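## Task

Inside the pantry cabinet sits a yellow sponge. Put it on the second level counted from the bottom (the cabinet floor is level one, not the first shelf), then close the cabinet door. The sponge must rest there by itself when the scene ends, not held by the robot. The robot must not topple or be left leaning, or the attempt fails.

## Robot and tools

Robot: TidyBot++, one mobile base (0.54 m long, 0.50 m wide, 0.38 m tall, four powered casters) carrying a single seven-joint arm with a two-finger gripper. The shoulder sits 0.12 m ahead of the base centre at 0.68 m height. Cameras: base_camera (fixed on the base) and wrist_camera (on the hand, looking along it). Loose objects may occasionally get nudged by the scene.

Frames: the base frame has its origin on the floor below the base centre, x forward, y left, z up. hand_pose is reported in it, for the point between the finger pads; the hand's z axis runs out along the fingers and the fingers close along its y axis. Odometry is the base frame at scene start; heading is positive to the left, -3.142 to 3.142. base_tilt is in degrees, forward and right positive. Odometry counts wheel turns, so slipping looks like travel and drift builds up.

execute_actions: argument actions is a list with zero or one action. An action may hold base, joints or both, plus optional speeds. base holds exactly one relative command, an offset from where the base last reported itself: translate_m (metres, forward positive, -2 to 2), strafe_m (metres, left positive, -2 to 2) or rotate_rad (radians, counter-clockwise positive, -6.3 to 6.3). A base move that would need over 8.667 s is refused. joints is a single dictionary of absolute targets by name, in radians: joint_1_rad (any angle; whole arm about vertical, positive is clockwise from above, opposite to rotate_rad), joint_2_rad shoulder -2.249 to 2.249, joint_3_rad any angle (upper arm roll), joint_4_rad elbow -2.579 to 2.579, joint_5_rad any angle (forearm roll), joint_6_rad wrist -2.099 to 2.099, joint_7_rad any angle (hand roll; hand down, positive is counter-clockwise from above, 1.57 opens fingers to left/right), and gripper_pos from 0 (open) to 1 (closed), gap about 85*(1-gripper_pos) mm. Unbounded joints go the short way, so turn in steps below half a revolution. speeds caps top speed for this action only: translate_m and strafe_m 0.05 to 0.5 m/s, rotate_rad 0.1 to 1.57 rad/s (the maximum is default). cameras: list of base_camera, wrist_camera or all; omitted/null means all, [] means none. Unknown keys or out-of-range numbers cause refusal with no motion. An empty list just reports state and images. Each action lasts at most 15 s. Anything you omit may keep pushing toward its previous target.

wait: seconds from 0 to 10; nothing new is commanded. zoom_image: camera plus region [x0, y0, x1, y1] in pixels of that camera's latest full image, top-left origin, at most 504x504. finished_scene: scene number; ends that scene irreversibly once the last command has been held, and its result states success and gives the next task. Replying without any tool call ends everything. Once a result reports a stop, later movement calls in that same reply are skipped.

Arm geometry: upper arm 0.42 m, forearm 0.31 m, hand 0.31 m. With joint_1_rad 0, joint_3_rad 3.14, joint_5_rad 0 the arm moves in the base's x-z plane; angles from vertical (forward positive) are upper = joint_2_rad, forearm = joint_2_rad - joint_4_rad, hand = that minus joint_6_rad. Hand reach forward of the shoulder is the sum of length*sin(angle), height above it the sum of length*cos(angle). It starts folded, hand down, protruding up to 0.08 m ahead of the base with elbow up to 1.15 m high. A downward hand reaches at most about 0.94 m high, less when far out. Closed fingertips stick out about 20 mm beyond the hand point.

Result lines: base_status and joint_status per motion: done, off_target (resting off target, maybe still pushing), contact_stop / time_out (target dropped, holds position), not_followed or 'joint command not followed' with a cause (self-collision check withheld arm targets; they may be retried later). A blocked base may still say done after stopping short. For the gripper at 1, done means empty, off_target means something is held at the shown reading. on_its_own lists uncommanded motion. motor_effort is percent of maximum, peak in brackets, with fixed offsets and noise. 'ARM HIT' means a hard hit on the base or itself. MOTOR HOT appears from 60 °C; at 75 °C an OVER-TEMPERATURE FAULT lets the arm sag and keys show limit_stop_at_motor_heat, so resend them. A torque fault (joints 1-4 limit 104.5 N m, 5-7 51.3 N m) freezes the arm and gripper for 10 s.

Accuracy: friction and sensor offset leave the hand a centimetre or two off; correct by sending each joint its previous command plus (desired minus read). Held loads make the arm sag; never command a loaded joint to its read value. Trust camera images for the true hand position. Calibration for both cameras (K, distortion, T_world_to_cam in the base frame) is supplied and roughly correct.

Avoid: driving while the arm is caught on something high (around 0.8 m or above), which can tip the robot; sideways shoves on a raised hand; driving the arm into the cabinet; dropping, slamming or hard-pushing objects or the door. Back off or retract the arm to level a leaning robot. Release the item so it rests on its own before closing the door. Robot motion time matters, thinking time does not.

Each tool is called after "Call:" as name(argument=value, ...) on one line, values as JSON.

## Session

Call:
execute_actions(actions=[{"joints":{"joint_6_rad":0.5,"joint_7_rad":1.57}}])

Scene clock: 1.63 s.
base_odometry: x=+0.000 y=+0.000 heading=+0.000 (m, m, rad; odometry frame)
base_tilt: forward=+0.7 right=+0.1 (deg)
base_status: not commanded
joint_positions: joint_1_rad=+0.051 joint_2_rad=-0.323 joint_3_rad=+3.170 joint_4_rad=-2.533 joint_5_rad=-0.030 joint_6_rad=+0.480 joint_7_rad=+1.541 gripper_pos=+0.000
joint_status: all done
motor_effort: joint_1_rad=-1(1) joint_2_rad=-7(7) joint_3_rad=+1(1) joint_4_rad=+20(20) joint_5_rad=+0(0) joint_6_rad=+9(9) joint_7_rad=+1(2) (%)
hand_pose: x=+0.5437 y=-0.0374 z=+0.8434 quat_wxyz=(+0.009, +0.759, -0.059, +0.648) (m; base frame)
pictures: base_camera, wrist_camera
camera_calibration (this result's frames):
wrist_camera: T_world_to_cam=[[-0.0665904, -0.996671, -0.0470285, 0.0467305], [-0.142756, 0.0561649, -0.988163, 0.969986], [0.987515, -0.0590886, -0.14602, -0.279727], [0, 0, 0, 1]] pos_world=[0.417817, -0.0244329, 0.919857]
Images, in order (width x height): base_camera 644x364, wrist_camera 644x476.

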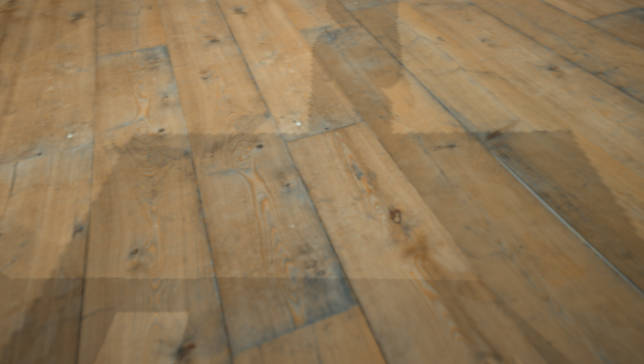

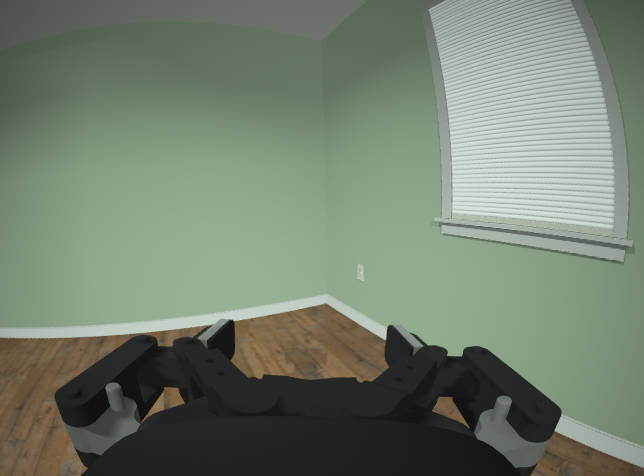

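Call:
execute_actions(actions=[{"base":{"rotate_rad":2.2},"joints":{"joint_1_rad":0,"joint_3_rad":3.14,"joint_5_rad":0}}], cameras=["wrist_camera"])

Call:
execute_actions(actions=[{"base":{"rotate_rad":2.2}}], cameras=["wrist_camera"])

Scene clock: 5.90 s.
base_odometry: x=+0.000 y=+0.000 heading=+2.200 (m, m, rad; odometry frame)
base_tilt: forward=+0.7 right=+0.1 (deg)
base_status: done
joint_positions: joint_1_rad=+0.017 joint_2_rad=-0.323 joint_3_rad=+3.152 joint_4_rad=-2.533 joint_5_rad=-0.030 joint_6_rad=+0.480 joint_7_rad=+1.541 gripper_pos=+0.000
joint_status: all done
motor_effort: joint_1_rad=-1(2) joint_2_rad=-7(8) joint_3_rad=+1(1) joint_4_rad=+20(20) joint_5_rad=+0(1) joint_6_rad=+9(9) joint_7_rad=+1(1) (%)
hand_pose: x=+0.5449 y=-0.0147 z=+0.8434 quat_wxyz=(-0.006, +0.761, -0.037, +0.648) (m; base frame)
pictures: wrist_camera
camera_calibration (this result's frames):
wrist_camera: T_world_to_cam=[[-0.0155714, -0.999024, -0.0413295, 0.0367691], [-0.145485, 0.0431584, -0.988419, 0.97039], [0.989238, -0.00937825, -0.146015, -0.279747], [0, 0, 0, 1]] pos_world=[0.418486, -0.00777074, 0.919824]
Images, in order (width x height): wrist_camera 644x476.

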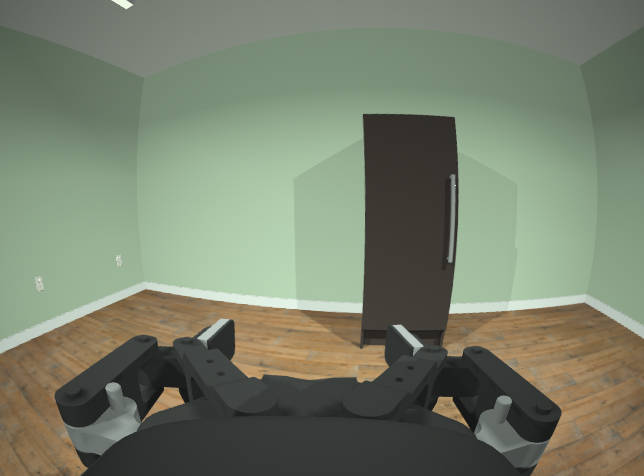

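Scene clock: 8.63 s.
base_odometry: x=+0.000 y=+0.000 heading=-1.884 (m, m, rad; odometry frame)
base_tilt: forward=+0.7 right=+0.1 (deg)
base_status: done
joint_positions: joint_1_rad=+0.016 joint_2_rad=-0.323 joint_3_rad=+3.150 joint_4_rad=-2.533 joint_5_rad=-0.030 joint_6_rad=+0.480 joint_7_rad=+1.541 gripper_pos=+0.000
joint_status: not commanded
motor_effort: joint_1_rad=-1(2) joint_2_rad=-7(8) joint_3_rad=+1(0) joint_4_rad=+20(21) joint_5_rad=+1(1) joint_6_rad=+9(9) joint_7_rad=+1(1) (%)
hand_pose: x=+0.5449 y=-0.0137 z=+0.8434 quat_wxyz=(-0.006, +0.761, -0.036, +0.648) (m; base frame)
pictures: wrist_camera
camera_calibration (this result's frames):
wrist_camera: T_world_to_cam=[[-0.0133011, -0.999075, -0.0409006, 0.0362064], [-0.145589, 0.0424033, -0.988436, 0.970407], [0.989256, -0.00719264, -0.146018, -0.279732], [0, 0, 0, 1]] pos_world=[0.418489, -0.00698766, 0.91982]
Images, in order (width x height): wrist_camera 644x476.

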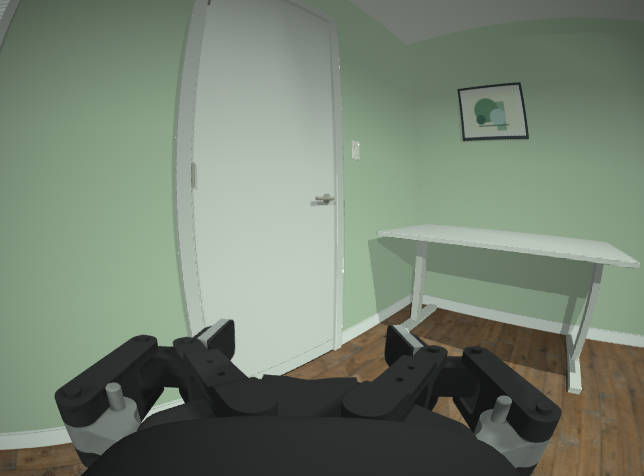

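Call:
execute_actions(actions=[{"base":{"rotate_rad":-2.2},"joints":{"joint_6_rad":0.72,"joint_7_rad":1.6}}], cameras=[])

Call:
execute_actions(actions=[{"base":{"strafe_m":-0.8}}], cameras=[])

Call:
execute_actions(actions=[{"base":{"translate_m":0.85}}])

Scene clock: 13.63 s.
base_odometry: x=+0.000 y=+0.000 heading=+2.200 (m, m, rad; odometry frame)
base_tilt: forward=+0.7 right=+0.1 (deg)
base_status: done
joint_positions: joint_1_rad=+0.013 joint_2_rad=-0.323 joint_3_rad=+3.147 joint_4_rad=-2.531 joint_5_rad=-0.030 joint_6_rad=+0.698 joint_7_rad=+1.573 gripper_pos=+0.000
joint_status: all done
motor_effort: joint_1_rad=-1(2) joint_2_rad=-7(8) joint_3_rad=+1(2) joint_4_rad=+20(23) joint_5_rad=+1(2) joint_6_rad=+9(11) joint_7_rad=+1(2) (%)
hand_pose: x=+0.5487 y=-0.0127 z=+0.9121 quat_wxyz=(+0.005, +0.685, -0.021, +0.728) (m; base frame)
pictures: none
No camera images: the call's "cameras" was empty. Leave "cameras" out to get every camera's image.

Scene clock: 16.60 s.
base_odometry: x=+0.648 y=+0.470 heading=+2.199 (m, m, rad; odometry frame)
base_tilt: forward=+0.7 right=+0.1 (deg)
base_status: done
joint_positions: joint_1_rad=+0.013 joint_2_rad=-0.323 joint_3_rad=+3.146 joint_4_rad=-2.531 joint_5_rad=-0.030 joint_6_rad=+0.698 joint_7_rad=+1.573 gripper_pos=+0.000
joint_status: not commanded
motor_effort: joint_1_rad=-1(0) joint_2_rad=-7(8) joint_3_rad=+1(3) joint_4_rad=+20(20) joint_5_rad=+1(1) joint_6_rad=+9(10) joint_7_rad=+1(1) (%)
hand_pose: x=+0.5487 y=-0.0126 z=+0.9121 quat_wxyz=(+0.005, +0.685, -0.021, +0.728) (m; base frame)
pictures: none
No camera images: the call's "cameras" was empty. Leave "cameras" out to get every camera's image.

Scene clock: 19.67 s.
base_odometry: x=+0.148 y=+1.158 heading=+2.199 (m, m, rad; odometry frame)
base_tilt: forward=+0.8 right=+0.1 (deg)
base_status: done
joint_positions: joint_1_rad=+0.013 joint_2_rad=-0.323 joint_3_rad=+3.146 joint_4_rad=-2.531 joint_5_rad=-0.030 joint_6_rad=+0.698 joint_7_rad=+1.573 gripper_pos=+0.000
joint_status: not commanded
motor_effort: joint_1_rad=-1(0) joint_2_rad=-7(10) joint_3_rad=+1(1) joint_4_rad=+20(21) joint_5_rad=+1(1) joint_6_rad=+9(10) joint_7_rad=+1(1) (%)
hand_pose: x=+0.5487 y=-0.0126 z=+0.9122 quat_wxyz=(+0.005, +0.685, -0.021, +0.728) (m; base frame)
pictures: base_camera, wrist_camera
camera_calibration (this result's frames):
wrist_camera: T_world_to_cam=[[-0.00642142, -0.999979, -0.000715685, -0.000292007], [0.0723249, 0.000249388, -0.997381, 0.92696], [0.99736, -0.00645636, 0.0723218, -0.47705], [0, 0, 0, 1]] pos_world=[0.408747, -0.00360318, 0.959034]
Images, in order (width x height): base_camera 644x364, wrist_camera 644x476.

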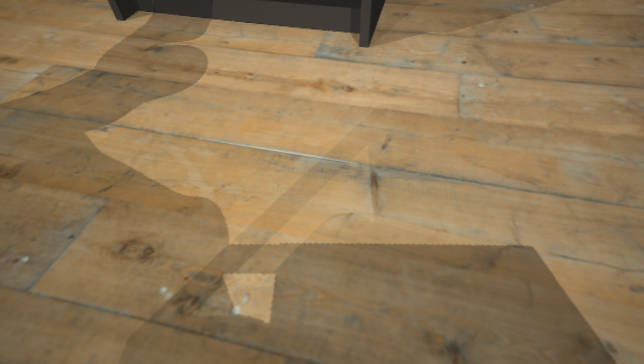

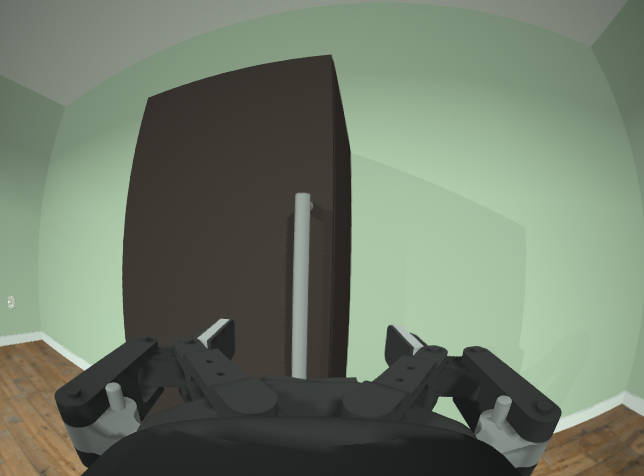

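Call:
execute_actions(actions=[{"base":{"rotate_rad":-0.29}}], cameras=[])

Call:
execute_actions(actions=[{"base":{"strafe_m":0.24}}], cameras=[])

Call:
execute_actions(actions=[{"base":{"translate_m":0.17}}])

Scene clock: 23.73 s.
base_odometry: x=+0.148 y=+1.158 heading=+1.909 (m, m, rad; odometry frame)
base_tilt: forward=+0.7 right=+0.1 (deg)
base_status: done
joint_positions: joint_1_rad=+0.013 joint_2_rad=-0.323 joint_3_rad=+3.146 joint_4_rad=-2.531 joint_5_rad=-0.030 joint_6_rad=+0.698 joint_7_rad=+1.573 gripper_pos=+0.000
joint_status: not commanded
motor_effort: joint_1_rad=-1(2) joint_2_rad=-7(8) joint_3_rad=+1(2) joint_4_rad=+20(20) joint_5_rad=+0(1) joint_6_rad=+9(10) joint_7_rad=+1(1) (%)
hand_pose: x=+0.5487 y=-0.0125 z=+0.9122 quat_wxyz=(+0.005, +0.685, -0.021, +0.728) (m; base frame)
pictures: none
No camera images: the call's "cameras" was empty. Leave "cameras" out to get every camera's image.

Scene clock: 25.50 s.
base_odometry: x=-0.078 y=+1.079 heading=+1.908 (m, m, rad; odometry frame)
base_tilt: forward=+0.7 right=+0.1 (deg)
base_status: done
joint_positions: joint_1_rad=+0.013 joint_2_rad=-0.323 joint_3_rad=+3.145 joint_4_rad=-2.531 joint_5_rad=-0.030 joint_6_rad=+0.698 joint_7_rad=+1.573 gripper_pos=+0.000
joint_status: not commanded
motor_effort: joint_1_rad=-1(1) joint_2_rad=-7(8) joint_3_rad=+1(2) joint_4_rad=+20(21) joint_5_rad=+1(1) joint_6_rad=+9(10) joint_7_rad=+1(1) (%)
hand_pose: x=+0.5487 y=-0.0120 z=+0.9122 quat_wxyz=(+0.005, +0.685, -0.020, +0.728) (m; base frame)
pictures: none
No camera images: the call's "cameras" was empty. Leave "cameras" out to get every camera's image.

Scene clock: 27.03 s.
base_odometry: x=-0.135 y=+1.239 heading=+1.909 (m, m, rad; odometry frame)
base_tilt: forward=+0.7 right=+0.1 (deg)
base_status: done
joint_positions: joint_1_rad=+0.013 joint_2_rad=-0.322 joint_3_rad=+3.145 joint_4_rad=-2.531 joint_5_rad=-0.030 joint_6_rad=+0.698 joint_7_rad=+1.573 gripper_pos=+0.000
joint_status: not commanded
motor_effort: joint_1_rad=-1(1) joint_2_rad=-7(10) joint_3_rad=+1(1) joint_4_rad=+20(21) joint_5_rad=+0(1) joint_6_rad=+9(10) joint_7_rad=+1(1) (%)
hand_pose: x=+0.5488 y=-0.0120 z=+0.9120 quat_wxyz=(+0.005, +0.686, -0.020, +0.728) (m; base frame)
pictures: base_camera, wrist_camera
camera_calibration (this result's frames):
wrist_camera: T_world_to_cam=[[-0.00509634, -0.999987, -0.000350704, -0.00069838], [0.0720083, -0.0000171855, -0.997404, 0.92701], [0.997391, -0.00510836, 0.0720074, -0.476826], [0, 0, 0, 1]] pos_world=[0.408826, -0.00311824, 0.958939]
Images, in order (width x height): base_camera 644x364, wrist_camera 644x476.

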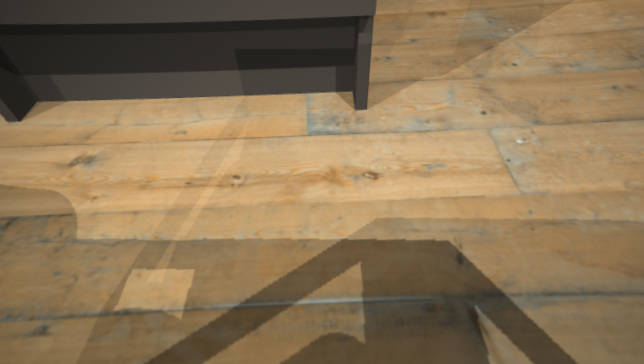

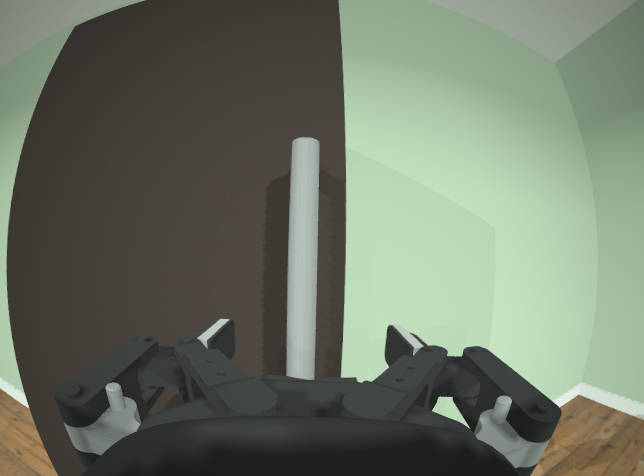

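Call:
execute_actions(actions=[{"base":{"translate_m":0.09},"speeds":{"translate_m":0.1}}], cameras=["wrist_camera"])

Call:
execute_actions(actions=[{"joints":{"gripper_pos":0.82}}], cameras=["wrist_camera"])

Call:
execute_actions(actions=[{"base":{"translate_m":-0.2},"speeds":{"translate_m":0.12}}])

Scene clock: 30.47 s.
base_odometry: x=-0.165 y=+1.324 heading=+1.909 (m, m, rad; odometry frame)
base_tilt: forward=+0.7 right=+0.1 (deg)
base_status: done
joint_positions: joint_1_rad=+0.013 joint_2_rad=-0.322 joint_3_rad=+3.145 joint_4_rad=-2.531 joint_5_rad=-0.030 joint_6_rad=+0.698 joint_7_rad=+1.573 gripper_pos=+0.000
joint_status: not commanded
motor_effort: joint_1_rad=-1(0) joint_2_rad=-7(10) joint_3_rad=+1(1) joint_4_rad=+20(21) joint_5_rad=+1(0) joint_6_rad=+9(10) joint_7_rad=+1(1) (%)
hand_pose: x=+0.5488 y=-0.0120 z=+0.9120 quat_wxyz=(+0.005, +0.686, -0.020, +0.728) (m; base frame)
pictures: wrist_camera
camera_calibration (this result's frames):
wrist_camera: T_world_to_cam=[[-0.00509629, -0.999987, -0.000350576, -0.000698506], [0.0720082, -0.0000173094, -0.997404, 0.92701], [0.997391, -0.00510831, 0.0720074, -0.476826], [0, 0, 0, 1]] pos_world=[0.408826, -0.00311823, 0.958939]
Images, in order (width x height): wrist_camera 644x476.

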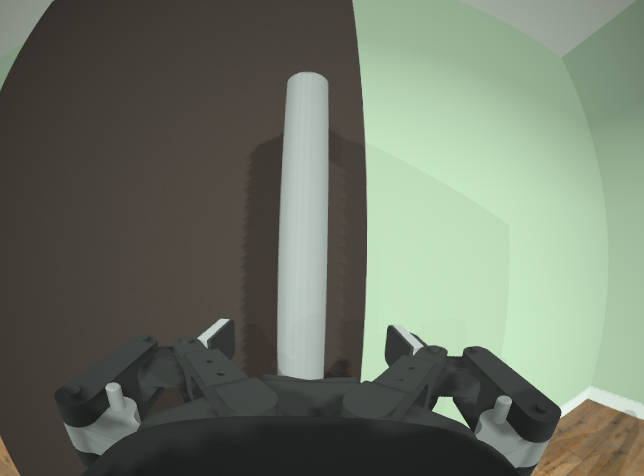

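Scene clock: 45.47 s.
base_odometry: x=-0.165 y=+1.324 heading=+1.909 (m, m, rad; odometry frame)
base_tilt: forward=+0.7 right=+0.1 (deg)
base_status: not commanded
joint_positions: joint_1_rad=+0.006 joint_2_rad=-0.323 joint_3_rad=+3.145 joint_4_rad=-2.532 joint_5_rad=-0.019 joint_6_rad=+0.698 joint_7_rad=+1.573 gripper_pos=+0.755
joint_status: gripper_pos off_target (ended at +0.755, target +0.820)
motor_effort: joint_1_rad=-3(7) joint_2_rad=-5(7) joint_3_rad=-1(5) joint_4_rad=+23(25) joint_5_rad=+2(5) joint_6_rad=+10(10) joint_7_rad=+1(1) (%)
hand_pose: x=+0.5487 y=-0.0067 z=+0.9120 quat_wxyz=(+0.003, +0.686, -0.012, +0.728) (m; base frame)
pictures: wrist_camera
camera_calibration (this result's frames):
wrist_camera: T_world_to_cam=[[0.00862645, -0.999924, 0.00878702, -0.0112725], [0.0720029, -0.00814341, -0.997371, 0.926932], [0.997367, 0.00923647, 0.0719272, -0.476525], [0, 0, 0, 1]] pos_world=[0.408626, 0.000678118, 0.958869]
Images, in order (width x height): wrist_camera 644x476.

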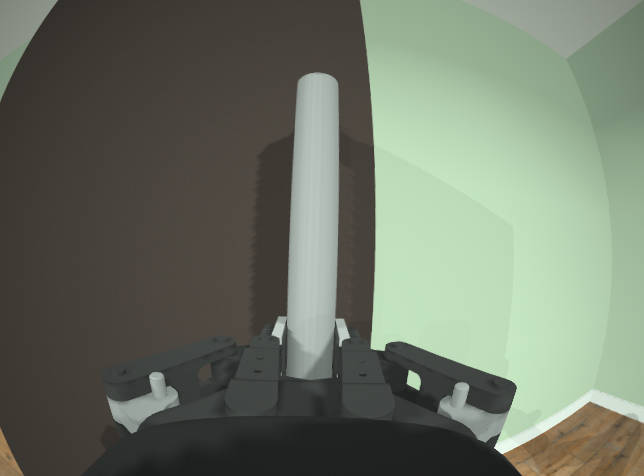

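Scene clock: 47.73 s.
base_odometry: x=-0.099 y=+1.135 heading=+1.909 (m, m, rad; odometry frame)
base_tilt: forward=+0.8 right=+0.1 (deg)
base_status: done
joint_positions: joint_1_rad=-0.038 joint_2_rad=-0.313 joint_3_rad=+3.099 joint_4_rad=-2.524 joint_5_rad=-0.002 joint_6_rad=+0.698 joint_7_rad=+1.573 gripper_pos=+0.761
joint_status: not commanded
motor_effort: joint_1_rad=+7(10) joint_2_rad=-12(14) joint_3_rad=+9(11) joint_4_rad=+14(22) joint_5_rad=-3(6) joint_6_rad=+9(12) joint_7_rad=+3(3) (%)
hand_pose: x=+0.5503 y=+0.0380 z=+0.9116 quat_wxyz=(-0.024, +0.686, +0.031, +0.726) (m; base frame)
pictures: base_camera, wrist_camera
camera_calibration (this result's frames):
wrist_camera: T_world_to_cam=[[0.106542, -0.993646, 0.0362835, -0.0457691], [0.0719452, -0.0286917, -0.996996, 0.927288], [0.991702, 0.108832, 0.0684312, -0.475963], [0, 0, 0, 1]] pos_world=[0.410176, 0.0329271, 0.958734]
Images, in order (width x height): base_camera 644x364, wrist_camera 644x476.

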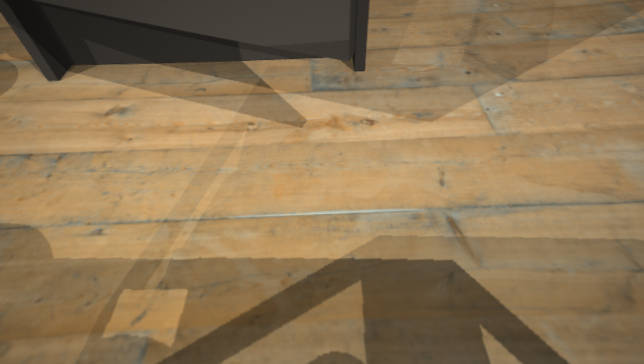

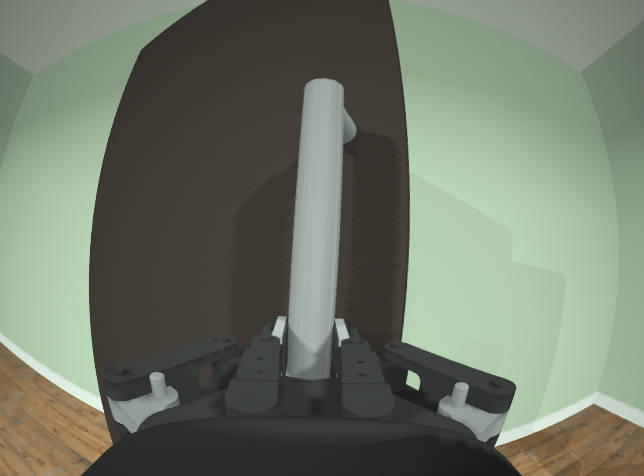

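Repeat the same sequence.

Call:
execute_actions(actions=[{"base":{"strafe_m":0.1},"speeds":{"strafe_m":0.08}}], cameras=[])

Call:
execute_actions(actions=[{"base":{"translate_m":-0.17},"speeds":{"translate_m":0.12}}], cameras=[])

Call:
execute_actions(actions=[{"base":{"strafe_m":0.16},"speeds":{"strafe_m":0.08}}], cameras=[])

Call:
execute_actions(actions=[{"base":{"translate_m":-0.09},"speeds":{"translate_m":0.1}}], cameras=[])

Call:
execute_actions(actions=[{"base":{"strafe_m":0.17},"speeds":{"strafe_m":0.08}}], cameras=[])

Call:
execute_actions(actions=[{"joints":{"gripper_pos":0,"joint_1_rad":0.06}}], cameras=[])

Call:
execute_actions(actions=[{"base":{"translate_m":-0.12}}], cameras=[])

Call:
execute_actions(actions=[{"base":{"strafe_m":-0.3},"joints":{"gripper_pos":1,"joint_1_rad":0,"joint_2_rad":1.0,"joint_4_rad":-1.22,"joint_6_rad":0.66}}])

Scene clock: 52.17 s.
base_odometry: x=-0.193 y=+1.102 heading=+1.909 (m, m, rad; odometry frame)
base_tilt: forward=+0.7 right=+0.1 (deg)
base_status: done
joint_positions: joint_1_rad=+0.062 joint_2_rad=-0.317 joint_3_rad=+3.202 joint_4_rad=-2.527 joint_5_rad=-0.020 joint_6_rad=+0.698 joint_7_rad=+1.582 gripper_pos=+0.761
joint_status: not commanded
motor_effort: joint_1_rad=-14(16) joint_2_rad=-4(12) joint_3_rad=-12(13) joint_4_rad=+23(24) joint_5_rad=+8(9) joint_6_rad=+9(11) joint_7_rad=+0(3) (%)
hand_pose: x=+0.5477 y=-0.0583 z=+0.9119 quat_wxyz=(+0.040, +0.685, -0.054, +0.726) (m; base frame)
pictures: none
No camera images: the call's "cameras" was empty. Leave "cameras" out to get every camera's image.

Scene clock: 54.27 s.
base_odometry: x=-0.136 y=+0.942 heading=+1.909 (m, m, rad; odometry frame)
base_tilt: forward=+0.8 right=+0.0 (deg)
base_status: done
joint_positions: joint_1_rad=-0.060 joint_2_rad=-0.287 joint_3_rad=+3.082 joint_4_rad=-2.504 joint_5_rad=+0.008 joint_6_rad=+0.698 joint_7_rad=+1.582 gripper_pos=+0.767
joint_status: not commanded
motor_effort: joint_1_rad=+10(14) joint_2_rad=-18(20) joint_3_rad=+10(14) joint_4_rad=+10(22) joint_5_rad=-4(8) joint_6_rad=+10(11) joint_7_rad=+5(5) (%)
hand_pose: x=+0.5575 y=+0.0587 z=+0.9116 quat_wxyz=(-0.032, +0.687, +0.054, +0.724) (m; base frame)
pictures: none
No camera images: the call's "cameras" was empty. Leave "cameras" out to get every camera's image.

Scene clock: 56.80 s.
base_odometry: x=-0.287 y=+0.889 heading=+1.909 (m, m, rad; odometry frame)
base_tilt: forward=+0.7 right=+0.1 (deg)
base_status: done
joint_positions: joint_1_rad=+0.071 joint_2_rad=-0.358 joint_3_rad=+3.207 joint_4_rad=-2.559 joint_5_rad=-0.028 joint_6_rad=+0.698 joint_7_rad=+1.589 gripper_pos=+0.767
joint_status: not commanded
motor_effort: joint_1_rad=-13(17) joint_2_rad=+5(19) joint_3_rad=-12(15) joint_4_rad=+28(31) joint_5_rad=+8(10) joint_6_rad=+8(11) joint_7_rad=-2(5) (%)
hand_pose: x=+0.5320 y=-0.0642 z=+0.9116 quat_wxyz=(+0.045, +0.680, -0.061, +0.729) (m; base frame)
pictures: none
No camera images: the call's "cameras" was empty. Leave "cameras" out to get every camera's image.

Scene clock: 58.40 s.
base_odometry: x=-0.258 y=+0.804 heading=+1.909 (m, m, rad; odometry frame)
base_tilt: forward=+0.8 right=+0.1 (deg)
base_status: done
joint_positions: joint_1_rad=-0.027 joint_2_rad=-0.275 joint_3_rad=+3.114 joint_4_rad=-2.495 joint_5_rad=-0.016 joint_6_rad=+0.698 joint_7_rad=+1.589 gripper_pos=+0.771
joint_status: not commanded
motor_effort: joint_1_rad=+5(15) joint_2_rad=-21(22) joint_3_rad=+6(12) joint_4_rad=+9(27) joint_5_rad=-2(9) joint_6_rad=+10(11) joint_7_rad=+4(1) (%)
hand_pose: x=+0.5650 y=+0.0239 z=+0.9120 quat_wxyz=(-0.011, +0.689, +0.020, +0.724) (m; base frame)
pictures: none
No camera images: the call's "cameras" was empty. Leave "cameras" out to get every camera's image.

Scene clock: 61.07 s.
base_odometry: x=-0.418 y=+0.748 heading=+1.909 (m, m, rad; odometry frame)
base_tilt: forward=+0.7 right=+0.1 (deg)
base_status: done
joint_positions: joint_1_rad=+0.055 joint_2_rad=-0.353 joint_3_rad=+3.188 joint_4_rad=-2.557 joint_5_rad=-0.026 joint_6_rad=+0.698 joint_7_rad=+1.589 gripper_pos=+0.771
joint_status: not commanded
motor_effort: joint_1_rad=-13(14) joint_2_rad=+3(22) joint_3_rad=-9(11) joint_4_rad=+27(30) joint_5_rad=+9(10) joint_6_rad=+8(12) joint_7_rad=-1(2) (%)
hand_pose: x=+0.5354 y=-0.0485 z=+0.9110 quat_wxyz=(+0.035, +0.682, -0.046, +0.729) (m; base frame)
pictures: none
No camera images: the call's "cameras" was empty. Leave "cameras" out to get every camera's image.

Scene clock: 62.07 s.
base_odometry: x=-0.418 y=+0.748 heading=+1.909 (m, m, rad; odometry frame)
base_tilt: forward=+0.7 right=+0.1 (deg)
base_status: not commanded
joint_positions: joint_1_rad=+0.054 joint_2_rad=-0.331 joint_3_rad=+3.144 joint_4_rad=-2.542 joint_5_rad=-0.025 joint_6_rad=+0.698 joint_7_rad=+1.589 gripper_pos=+0.000
joint_status: all done
motor_effort: joint_1_rad=+0(12) joint_2_rad=-7(9) joint_3_rad=+1(9) joint_4_rad=+20(26) joint_5_rad=+0(8) joint_6_rad=+10(10) joint_7_rad=+1(1) (%)
hand_pose: x=+0.5443 y=-0.0277 z=+0.9099 quat_wxyz=(+0.025, +0.686, -0.026, +0.727) (m; base frame)
pictures: none
No camera images: the call's "cameras" was empty. Leave "cameras" out to get every camera's image.

Scene clock: 63.40 s.
base_odometry: x=-0.378 y=+0.634 heading=+1.909 (m, m, rad; odometry frame)
base_tilt: forward=+0.7 right=+0.1 (deg)
base_status: done
joint_positions: joint_1_rad=+0.054 joint_2_rad=-0.330 joint_3_rad=+3.144 joint_4_rad=-2.542 joint_5_rad=-0.025 joint_6_rad=+0.698 joint_7_rad=+1.589 gripper_pos=+0.000
joint_status: not commanded
motor_effort: joint_1_rad=-1(1) joint_2_rad=-6(11) joint_3_rad=+1(1) joint_4_rad=+20(21) joint_5_rad=+0(1) joint_6_rad=+10(10) joint_7_rad=+1(1) (%)
hand_pose: x=+0.5444 y=-0.0277 z=+0.9097 quat_wxyz=(+0.025, +0.686, -0.026, +0.727) (m; base frame)
pictures: none
No camera images: the call's "cameras" was empty. Leave "cameras" out to get every camera's image.

Scene clock: 66.00 s.
base_odometry: x=-0.095 y=+0.734 heading=+1.908 (m, m, rad; odometry frame)
base_tilt: forward=+0.8 right=+0.1 (deg)
base_status: done
joint_positions: joint_1_rad=+0.019 joint_2_rad=+0.985 joint_3_rad=+3.144 joint_4_rad=-1.246 joint_5_rad=-0.025 joint_6_rad=+0.698 joint_7_rad=+1.589 gripper_pos=+0.999
joint_status: all done
motor_effort: joint_1_rad=-1(3) joint_2_rad=-50(52) joint_3_rad=+0(1) joint_4_rad=+20(21) joint_5_rad=+0(2) joint_6_rad=+9(11) joint_7_rad=+1(1) (%)
hand_pose: x=+1.0286 y=-0.0214 z=+0.7331 quat_wxyz=(+0.013, +0.694, -0.012, +0.720) (m; base frame)
pictures: base_camera, wrist_camera
camera_calibration (this result's frames):
wrist_camera: T_world_to_cam=[[-0.00566317, -0.999725, 0.0227389, -0.0241221], [0.0492902, -0.0229907, -0.99852, 0.737675], [0.998768, -0.00453398, 0.0494069, -0.927428], [0, 0, 0, 1]] pos_world=[0.889789, -0.0113608, 0.782953]
Images, in order (width x height): base_camera 644x364, wrist_camera 644x476.

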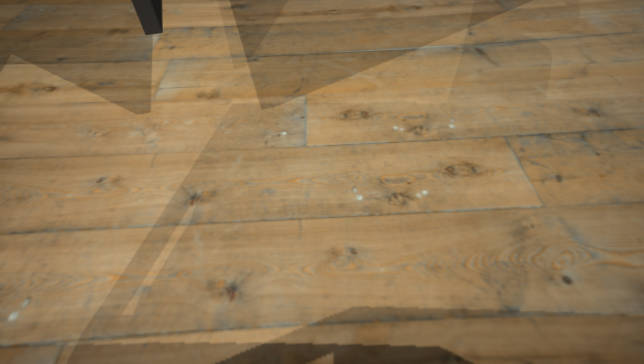

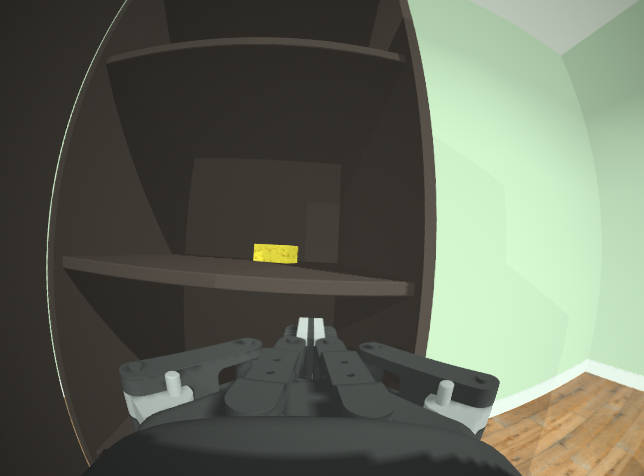

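Call:
execute_actions(actions=[{"base":{"translate_m":-0.2},"joints":{"joint_6_rad":0.3,"gripper_pos":0,"joint_2_rad":0.7}}])

Scene clock: 69.37 s.
base_odometry: x=-0.029 y=+0.545 heading=+1.908 (m, m, rad; odometry frame)
base_tilt: forward=+0.7 right=+0.1 (deg)
base_status: done
joint_positions: joint_1_rad=+0.016 joint_2_rad=+0.689 joint_3_rad=+3.144 joint_4_rad=-1.233 joint_5_rad=-0.025 joint_6_rad=+0.342 joint_7_rad=+1.589 gripper_pos=+0.000
joint_status: all done
motor_effort: joint_1_rad=-2(4) joint_2_rad=-45(55) joint_3_rad=+0(1) joint_4_rad=+23(23) joint_5_rad=+1(1) joint_6_rad=+9(10) joint_7_rad=+1(1) (%)
hand_pose: x=+0.9929 y=-0.0167 z=+0.8950 quat_wxyz=(+0.008, +0.711, -0.011, +0.703) (m; base frame)
pictures: base_camera, wrist_camera
camera_calibration (this result's frames):
wrist_camera: T_world_to_cam=[[0.00459606, -0.999841, 0.0172474, -0.0284971], [0.00229576, -0.017237, -0.999849, 0.949141], [0.999987, 0.00463496, 0.00221617, -0.858481], [0, 0, 0, 1]] pos_world=[0.856421, -0.00815328, 0.951391]
Images, in order (width x height): base_camera 644x364, wrist_camera 644x476.

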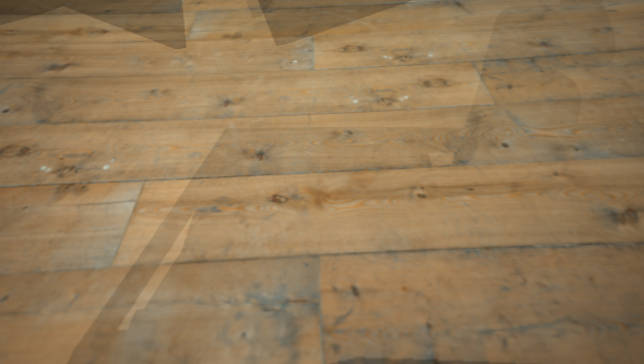

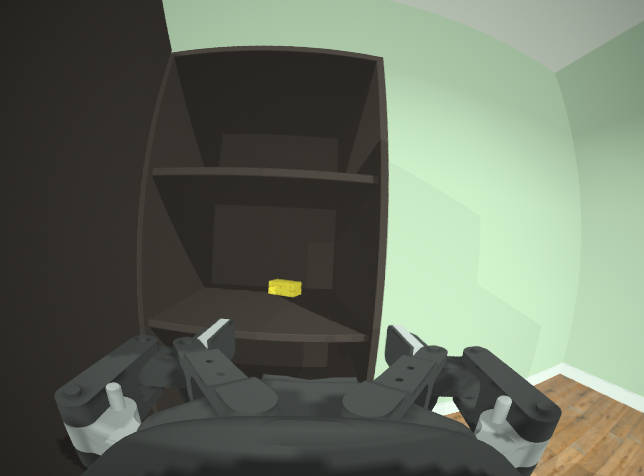

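Call:
zoom_image(camera="wrist_camera", region=[235,255,335,325])

Region (235, 255, 335, 325) of wrist_camera's 644x476 image, scaled by 5.040; it fills the top 353 rows of this view, and the rest is white.

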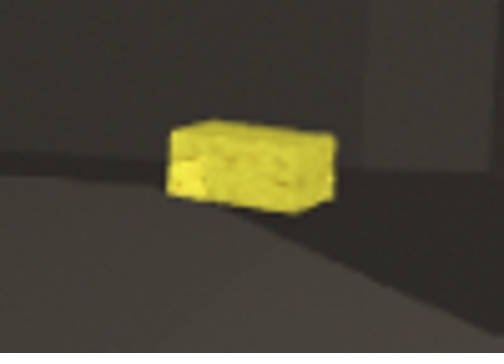

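Call:
execute_actions(actions=[{"base":{"translate_m":0.1},"joints":{"joint_2_rad":0.93,"joint_4_rad":-1.22,"joint_6_rad":0.56,"gripper_pos":1}}], cameras=[])

Call:
execute_actions(actions=[{"base":{"strafe_m":0.45},"speeds":{"strafe_m":0.15}}])

Scene clock: 77.63 s.
base_odometry: x=-0.062 y=+0.639 heading=+1.908 (m, m, rad; odometry frame)
base_tilt: forward=+0.8 right=+0.1 (deg)
base_status: done
joint_positions: joint_1_rad=+0.016 joint_2_rad=+0.937 joint_3_rad=+3.144 joint_4_rad=-1.232 joint_5_rad=-0.025 joint_6_rad=+0.519 joint_7_rad=+1.589 gripper_pos=+0.999
joint_status: all done
motor_effort: joint_1_rad=-1(3) joint_2_rad=-50(56) joint_3_rad=+0(1) joint_4_rad=+21(23) joint_5_rad=+0(0) joint_6_rad=+9(11) joint_7_rad=+1(1) (%)
hand_pose: x=+1.0278 y=-0.0182 z=+0.7290 quat_wxyz=(+0.010, +0.735, -0.011, +0.678) (m; base frame)
pictures: none
No camera images: the call's "cameras" was empty. Leave "cameras" out to get every camera's image.

Scene clock: 81.27 s.
base_odometry: x=-0.486 y=+0.491 heading=+1.908 (m, m, rad; odometry frame)
base_tilt: forward=+0.8 right=+0.1 (deg)
base_status: done
joint_positions: joint_1_rad=+0.074 joint_2_rad=+0.937 joint_3_rad=+3.169 joint_4_rad=-1.232 joint_5_rad=-0.025 joint_6_rad=+0.522 joint_7_rad=+1.589 gripper_pos=+0.999
joint_status: not commanded
motor_effort: joint_1_rad=-14(19) joint_2_rad=-48(53) joint_3_rad=-6(9) joint_4_rad=+20(22) joint_5_rad=+3(7) joint_6_rad=+9(10) joint_7_rad=+1(2) (%)
hand_pose: x=+1.0245 y=-0.0828 z=+0.7299 quat_wxyz=(+0.042, +0.733, -0.031, +0.678) (m; base frame)
pictures: base_camera, wrist_camera
camera_calibration (this result's frames):
wrist_camera: T_world_to_cam=[[-0.0700663, -0.996825, 0.0378211, -0.0302429], [-0.0673835, -0.0330982, -0.997178, 0.850978], [0.995264, -0.0724171, -0.0648505, -0.842017], [0, 0, 0, 1]] pos_world=[0.893252, -0.0629575, 0.795115]
Images, in order (width x height): base_camera 644x364, wrist_camera 644x476.

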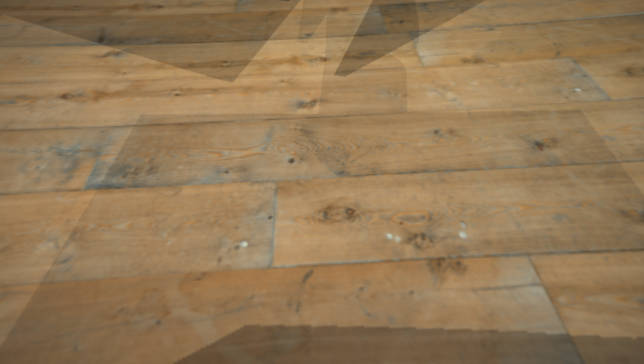

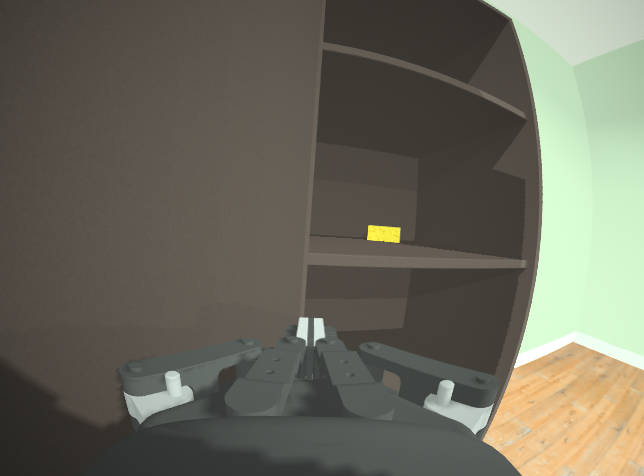

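Call:
execute_actions(actions=[{"base":{"strafe_m":-0.33},"joints":{"joint_1_rad":-0.02,"joint_2_rad":0.85,"joint_3_rad":3.14}}], cameras=[])

Call:
execute_actions(actions=[{"base":{"translate_m":0.45},"speeds":{"translate_m":0.25}}])

Scene clock: 85.40 s.
base_odometry: x=-0.175 y=+0.600 heading=+1.908 (m, m, rad; odometry frame)
base_tilt: forward=+0.8 right=+0.1 (deg)
base_status: done
joint_positions: joint_1_rad=-0.011 joint_2_rad=+0.860 joint_3_rad=+3.145 joint_4_rad=-1.229 joint_5_rad=-0.025 joint_6_rad=+0.524 joint_7_rad=+1.589 gripper_pos=+0.999
joint_status: all done
motor_effort: joint_1_rad=+0(15) joint_2_rad=-49(54) joint_3_rad=+0(6) joint_4_rad=+22(24) joint_5_rad=+0(3) joint_6_rad=+9(11) joint_7_rad=+1(1) (%)
hand_pose: x=+1.0222 y=+0.0057 z=+0.8023 quat_wxyz=(+0.001, +0.705, -0.002, +0.709) (m; base frame)
pictures: none
No camera images: the call's "cameras" was empty. Leave "cameras" out to get every camera's image.

Scene clock: 88.07 s.
base_odometry: x=-0.324 y=+1.025 heading=+1.908 (m, m, rad; odometry frame)
base_tilt: forward=+0.8 right=+0.1 (deg)
base_status: done
joint_positions: joint_1_rad=-0.011 joint_2_rad=+0.859 joint_3_rad=+3.145 joint_4_rad=-1.229 joint_5_rad=-0.025 joint_6_rad=+0.524 joint_7_rad=+1.589 gripper_pos=+0.999
joint_status: not commanded
motor_effort: joint_1_rad=-1(2) joint_2_rad=-49(51) joint_3_rad=+0(0) joint_4_rad=+22(23) joint_5_rad=+0(0) joint_6_rad=+10(10) joint_7_rad=+1(1) (%)
hand_pose: x=+1.0221 y=+0.0057 z=+0.8030 quat_wxyz=(+0.001, +0.705, -0.002, +0.709) (m; base frame)
pictures: base_camera, wrist_camera
camera_calibration (this result's frames):
wrist_camera: T_world_to_cam=[[0.0267345, -0.999434, 0.0204241, -0.0298542], [0.0192185, -0.0199138, -0.999617, 0.840005], [0.999458, 0.0271168, 0.0186752, -0.900453], [0, 0, 0, 1]] pos_world=[0.88462, 0.0113078, 0.85711]
Images, in order (width x height): base_camera 644x364, wrist_camera 644x476.

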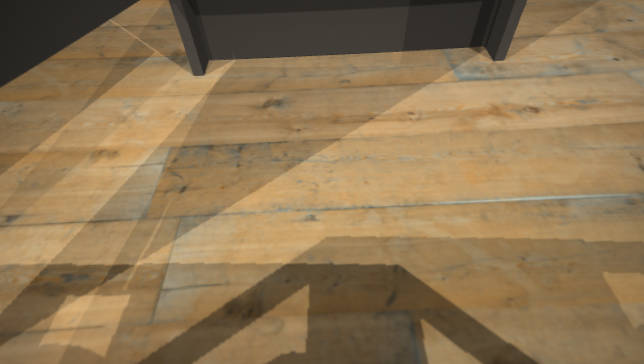

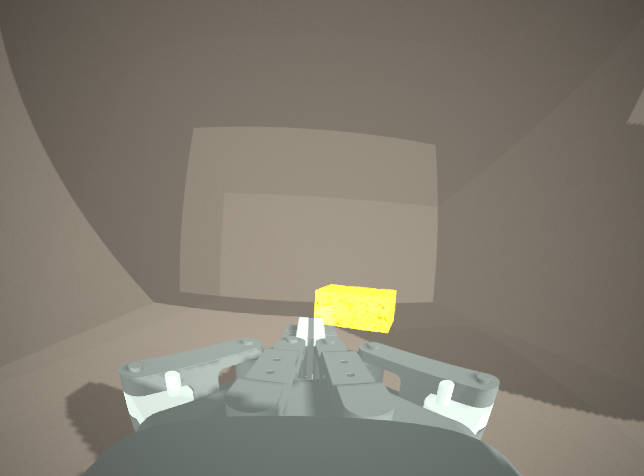

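Call:
execute_actions(actions=[{"base":{"strafe_m":-0.025},"joints":{"joint_2_rad":0.88}}], cameras=[])

Call:
execute_actions(actions=[{"base":{"translate_m":0.17},"speeds":{"translate_m":0.1}}], cameras=["wrist_camera"])

Scene clock: 91.07 s.
base_odometry: x=-0.300 y=+1.033 heading=+1.908 (m, m, rad; odometry frame)
base_tilt: forward=+0.8 right=+0.1 (deg)
base_status: done
joint_positions: joint_1_rad=-0.012 joint_2_rad=+0.865 joint_3_rad=+3.145 joint_4_rad=-1.229 joint_5_rad=-0.025 joint_6_rad=+0.524 joint_7_rad=+1.589 gripper_pos=+0.999
joint_status: all done
motor_effort: joint_1_rad=-1(3) joint_2_rad=-48(51) joint_3_rad=+0(1) joint_4_rad=+21(22) joint_5_rad=+0(0) joint_6_rad=+9(10) joint_7_rad=+1(1) (%)
hand_pose: x=+1.0228 y=+0.0061 z=+0.7982 quat_wxyz=(+0.001, +0.707, -0.001, +0.708) (m; base frame)
pictures: none
No camera images: the call's "cameras" was empty. Leave "cameras" out to get every camera's image.

Scene clock: 93.33 s.
base_odometry: x=-0.356 y=+1.194 heading=+1.908 (m, m, rad; odometry frame)
base_tilt: forward=+0.8 right=+0.1 (deg)
base_status: done
joint_positions: joint_1_rad=-0.012 joint_2_rad=+0.865 joint_3_rad=+3.145 joint_4_rad=-1.229 joint_5_rad=-0.025 joint_6_rad=+0.525 joint_7_rad=+1.589 gripper_pos=+0.999
joint_status: not commanded
motor_effort: joint_1_rad=-1(3) joint_2_rad=-49(51) joint_3_rad=+0(0) joint_4_rad=+22(23) joint_5_rad=+1(1) joint_6_rad=+10(10) joint_7_rad=+1(1) (%)
hand_pose: x=+1.0228 y=+0.0062 z=+0.7980 quat_wxyz=(+0.001, +0.707, -0.001, +0.708) (m; base frame)
pictures: wrist_camera
camera_calibration (this result's frames):
wrist_camera: T_world_to_cam=[[0.027315, -0.99942, 0.0203299, -0.0298515], [0.0139785, -0.0199536, -0.999703, 0.840448], [0.999529, 0.027591, 0.0134254, -0.896937], [0, 0, 0, 1]] pos_world=[0.885582, 0.0116832, 0.852847]
Images, in order (width x height): wrist_camera 644x476.

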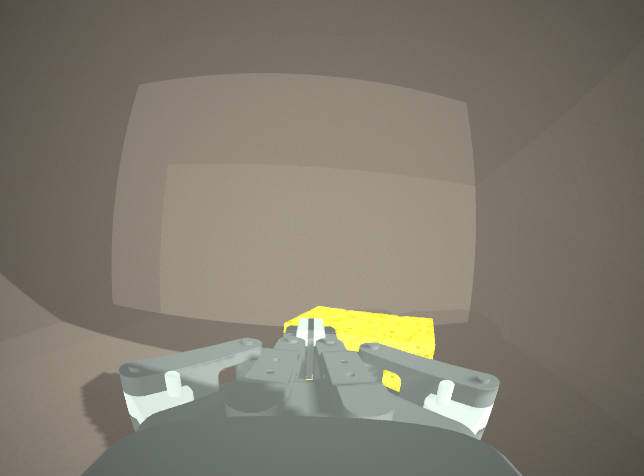

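Call:
execute_actions(actions=[{"base":{"translate_m":-0.08}}], cameras=["wrist_camera"])

Call:
execute_actions(actions=[{"joints":{"joint_2_rad":0.91}}], cameras=[])

Call:
execute_actions(actions=[{"base":{"translate_m":0.12},"speeds":{"translate_m":0.1}}], cameras=[])

Call:
execute_actions(actions=[{"base":{"translate_m":-0.13}}], cameras=["wrist_camera"])

Scene clock: 102.87 s.
base_odometry: x=-0.330 y=+1.118 heading=+1.908 (m, m, rad; odometry frame)
base_tilt: forward=+0.8 right=+0.1 (deg)
base_status: done
joint_positions: joint_1_rad=-0.012 joint_2_rad=+0.865 joint_3_rad=+3.145 joint_4_rad=-1.229 joint_5_rad=-0.025 joint_6_rad=+0.525 joint_7_rad=+1.589 gripper_pos=+0.999
joint_status: not commanded
motor_effort: joint_1_rad=-2(4) joint_2_rad=-48(52) joint_3_rad=+0(1) joint_4_rad=+21(23) joint_5_rad=+0(1) joint_6_rad=+9(10) joint_7_rad=+1(1) (%)
hand_pose: x=+1.0229 y=+0.0062 z=+0.7976 quat_wxyz=(+0.001, +0.707, -0.001, +0.707) (m; base frame)
pictures: wrist_camera
camera_calibration (this result's frames):
wrist_camera: T_world_to_cam=[[0.027324, -0.99942, 0.0203229, -0.0298478], [0.0135236, -0.0199591, -0.999709, 0.840506], [0.999535, 0.0275909, 0.0129704, -0.896628], [0, 0, 0, 1]] pos_world=[0.88566, 0.0116839, 0.852497]
Images, in order (width x height): wrist_camera 644x476.

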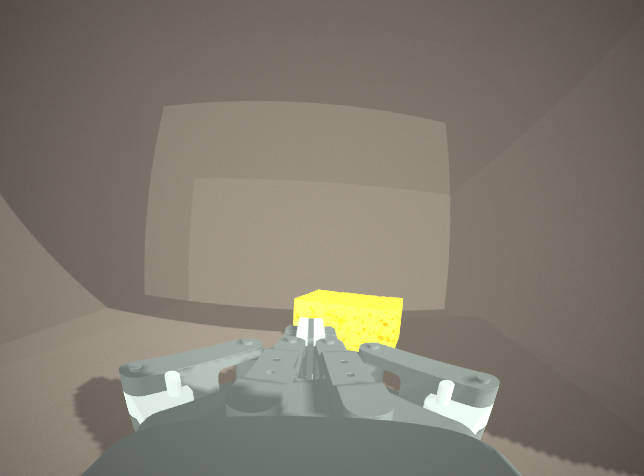

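Scene clock: 103.53 s.
base_odometry: x=-0.330 y=+1.118 heading=+1.908 (m, m, rad; odometry frame)
base_tilt: forward=+0.8 right=+0.0 (deg)
base_status: not commanded
joint_positions: joint_1_rad=-0.012 joint_2_rad=+0.878 joint_3_rad=+3.145 joint_4_rad=-1.228 joint_5_rad=-0.025 joint_6_rad=+0.527 joint_7_rad=+1.589 gripper_pos=+0.999
joint_status: all done
motor_effort: joint_1_rad=-1(1) joint_2_rad=-47(49) joint_3_rad=+0(0) joint_4_rad=+20(21) joint_5_rad=+1(0) joint_6_rad=+9(10) joint_7_rad=+1(1) (%)
hand_pose: x=+1.0243 y=+0.0062 z=+0.7875 quat_wxyz=(+0.001, +0.710, -0.001, +0.704) (m; base frame)
pictures: none
No camera images: the call's "cameras" was empty. Leave "cameras" out to get every camera's image.

Scene clock: 105.30 s.
base_odometry: x=-0.369 y=+1.232 heading=+1.908 (m, m, rad; odometry frame)
base_tilt: forward=+0.8 right=+0.1 (deg)
base_status: done
joint_positions: joint_1_rad=-0.012 joint_2_rad=+0.878 joint_3_rad=+3.145 joint_4_rad=-1.228 joint_5_rad=-0.025 joint_6_rad=+0.527 joint_7_rad=+1.589 gripper_pos=+0.999
joint_status: not commanded
motor_effort: joint_1_rad=-1(4) joint_2_rad=-46(48) joint_3_rad=+0(1) joint_4_rad=+19(21) joint_5_rad=+0(0) joint_6_rad=+8(9) joint_7_rad=+1(1) (%)
hand_pose: x=+1.0245 y=+0.0064 z=+0.7875 quat_wxyz=(+0.001, +0.710, -0.001, +0.704) (m; base frame)
pictures: none
No camera images: the call's "cameras" was empty. Leave "cameras" out to get every camera's image.

Scene clock: 106.67 s.
base_odometry: x=-0.326 y=+1.109 heading=+1.908 (m, m, rad; odometry frame)
base_tilt: forward=+0.8 right=+0.1 (deg)
base_status: done
joint_positions: joint_1_rad=-0.013 joint_2_rad=+0.879 joint_3_rad=+3.145 joint_4_rad=-1.227 joint_5_rad=-0.025 joint_6_rad=+0.528 joint_7_rad=+1.589 gripper_pos=+0.999
joint_status: not commanded
motor_effort: joint_1_rad=-1(3) joint_2_rad=-46(49) joint_3_rad=+0(0) joint_4_rad=+20(22) joint_5_rad=+0(0) joint_6_rad=+8(9) joint_7_rad=+1(1) (%)
hand_pose: x=+1.0248 y=+0.0073 z=+0.7875 quat_wxyz=(+0.000, +0.710, -0.001, +0.705) (m; base frame)
pictures: wrist_camera
camera_calibration (this result's frames):
wrist_camera: T_world_to_cam=[[0.0287002, -0.999383, 0.0202236, -0.029869], [0.00570933, -0.0200677, -0.999782, 0.838485], [0.999572, 0.0288094, 0.00512986, -0.892354], [0, 0, 0, 1]] pos_world=[0.888042, 0.0126841, 0.843484]
Images, in order (width x height): wrist_camera 644x476.

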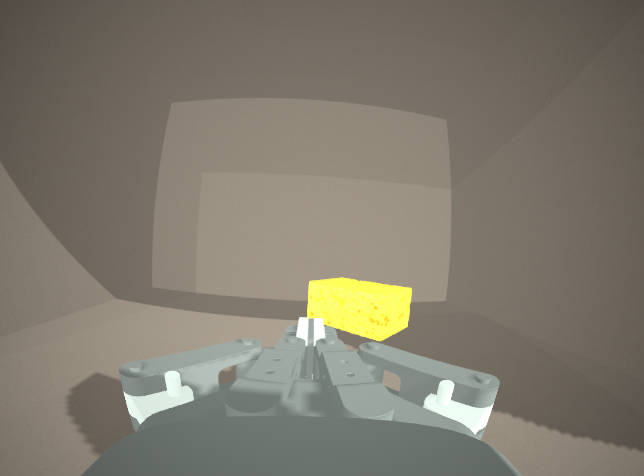

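Call:
execute_actions(actions=[{"base":{"strafe_m":-0.02}}], cameras=[])

Call:
execute_actions(actions=[{"base":{"translate_m":0.175},"speeds":{"translate_m":0.1}}], cameras=[])

Call:
execute_actions(actions=[{"base":{"translate_m":-0.17}}], cameras=["wrist_camera"])

Scene clock: 109.57 s.
base_odometry: x=-0.307 y=+1.116 heading=+1.908 (m, m, rad; odometry frame)
base_tilt: forward=+0.7 right=+0.1 (deg)
base_status: done
joint_positions: joint_1_rad=-0.015 joint_2_rad=+0.879 joint_3_rad=+3.145 joint_4_rad=-1.226 joint_5_rad=-0.025 joint_6_rad=+0.528 joint_7_rad=+1.589 gripper_pos=+0.999
joint_status: not commanded
motor_effort: joint_1_rad=-1(4) joint_2_rad=-46(47) joint_3_rad=+0(2) joint_4_rad=+20(21) joint_5_rad=+0(1) joint_6_rad=+9(9) joint_7_rad=+1(1) (%)
hand_pose: x=+1.0248 y=+0.0096 z=+0.7876 quat_wxyz=(+0.000, +0.710, +0.000, +0.705) (m; base frame)
pictures: none
No camera images: the call's "cameras" was empty. Leave "cameras" out to get every camera's image.

Scene clock: 111.90 s.
base_odometry: x=-0.365 y=+1.281 heading=+1.907 (m, m, rad; odometry frame)
base_tilt: forward=+0.8 right=+0.1 (deg)
base_status: done
joint_positions: joint_1_rad=-0.015 joint_2_rad=+0.880 joint_3_rad=+3.145 joint_4_rad=-1.225 joint_5_rad=-0.025 joint_6_rad=+0.529 joint_7_rad=+1.589 gripper_pos=+0.999
joint_status: not commanded
motor_effort: joint_1_rad=-1(0) joint_2_rad=-45(47) joint_3_rad=+0(0) joint_4_rad=+19(22) joint_5_rad=+0(1) joint_6_rad=+8(9) joint_7_rad=+1(1) (%)
hand_pose: x=+1.0250 y=+0.0096 z=+0.7878 quat_wxyz=(+0.000, +0.709, +0.000, +0.705) (m; base frame)
pictures: none
No camera images: the call's "cameras" was empty. Leave "cameras" out to get every camera's image.

Scene clock: 113.43 s.
base_odometry: x=-0.309 y=+1.121 heading=+1.907 (m, m, rad; odometry frame)
base_tilt: forward=+0.8 right=+0.1 (deg)
base_status: done
joint_positions: joint_1_rad=-0.017 joint_2_rad=+0.881 joint_3_rad=+3.145 joint_4_rad=-1.224 joint_5_rad=-0.025 joint_6_rad=+0.529 joint_7_rad=+1.589 gripper_pos=+0.999
joint_status: not commanded
motor_effort: joint_1_rad=-1(6) joint_2_rad=-44(49) joint_3_rad=+0(2) joint_4_rad=+19(22) joint_5_rad=+1(0) joint_6_rad=+8(10) joint_7_rad=+1(1) (%)
hand_pose: x=+1.0253 y=+0.0110 z=+0.7877 quat_wxyz=(-0.001, +0.709, +0.000, +0.705) (m; base frame)
pictures: wrist_camera
camera_calibration (this result's frames):
wrist_camera: T_world_to_cam=[[0.032711, -0.999267, 0.0198839, -0.0300899], [0.00753445, -0.0196475, -0.999779, 0.836858], [0.999436, 0.0328536, 0.00688624, -0.894243], [0, 0, 0, 1]] pos_world=[0.888418, 0.0157534, 0.843429]
Images, in order (width x height): wrist_camera 644x476.

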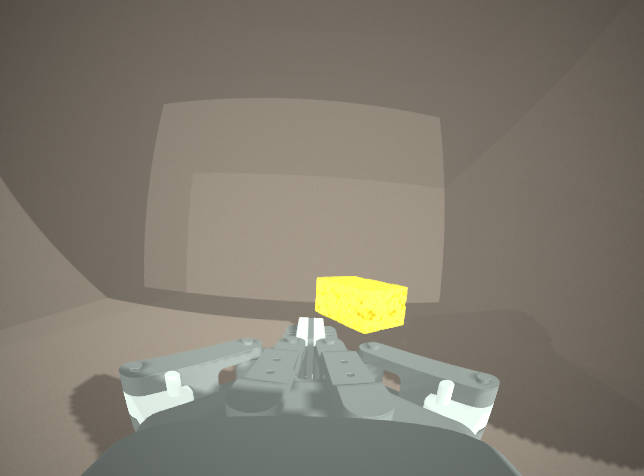

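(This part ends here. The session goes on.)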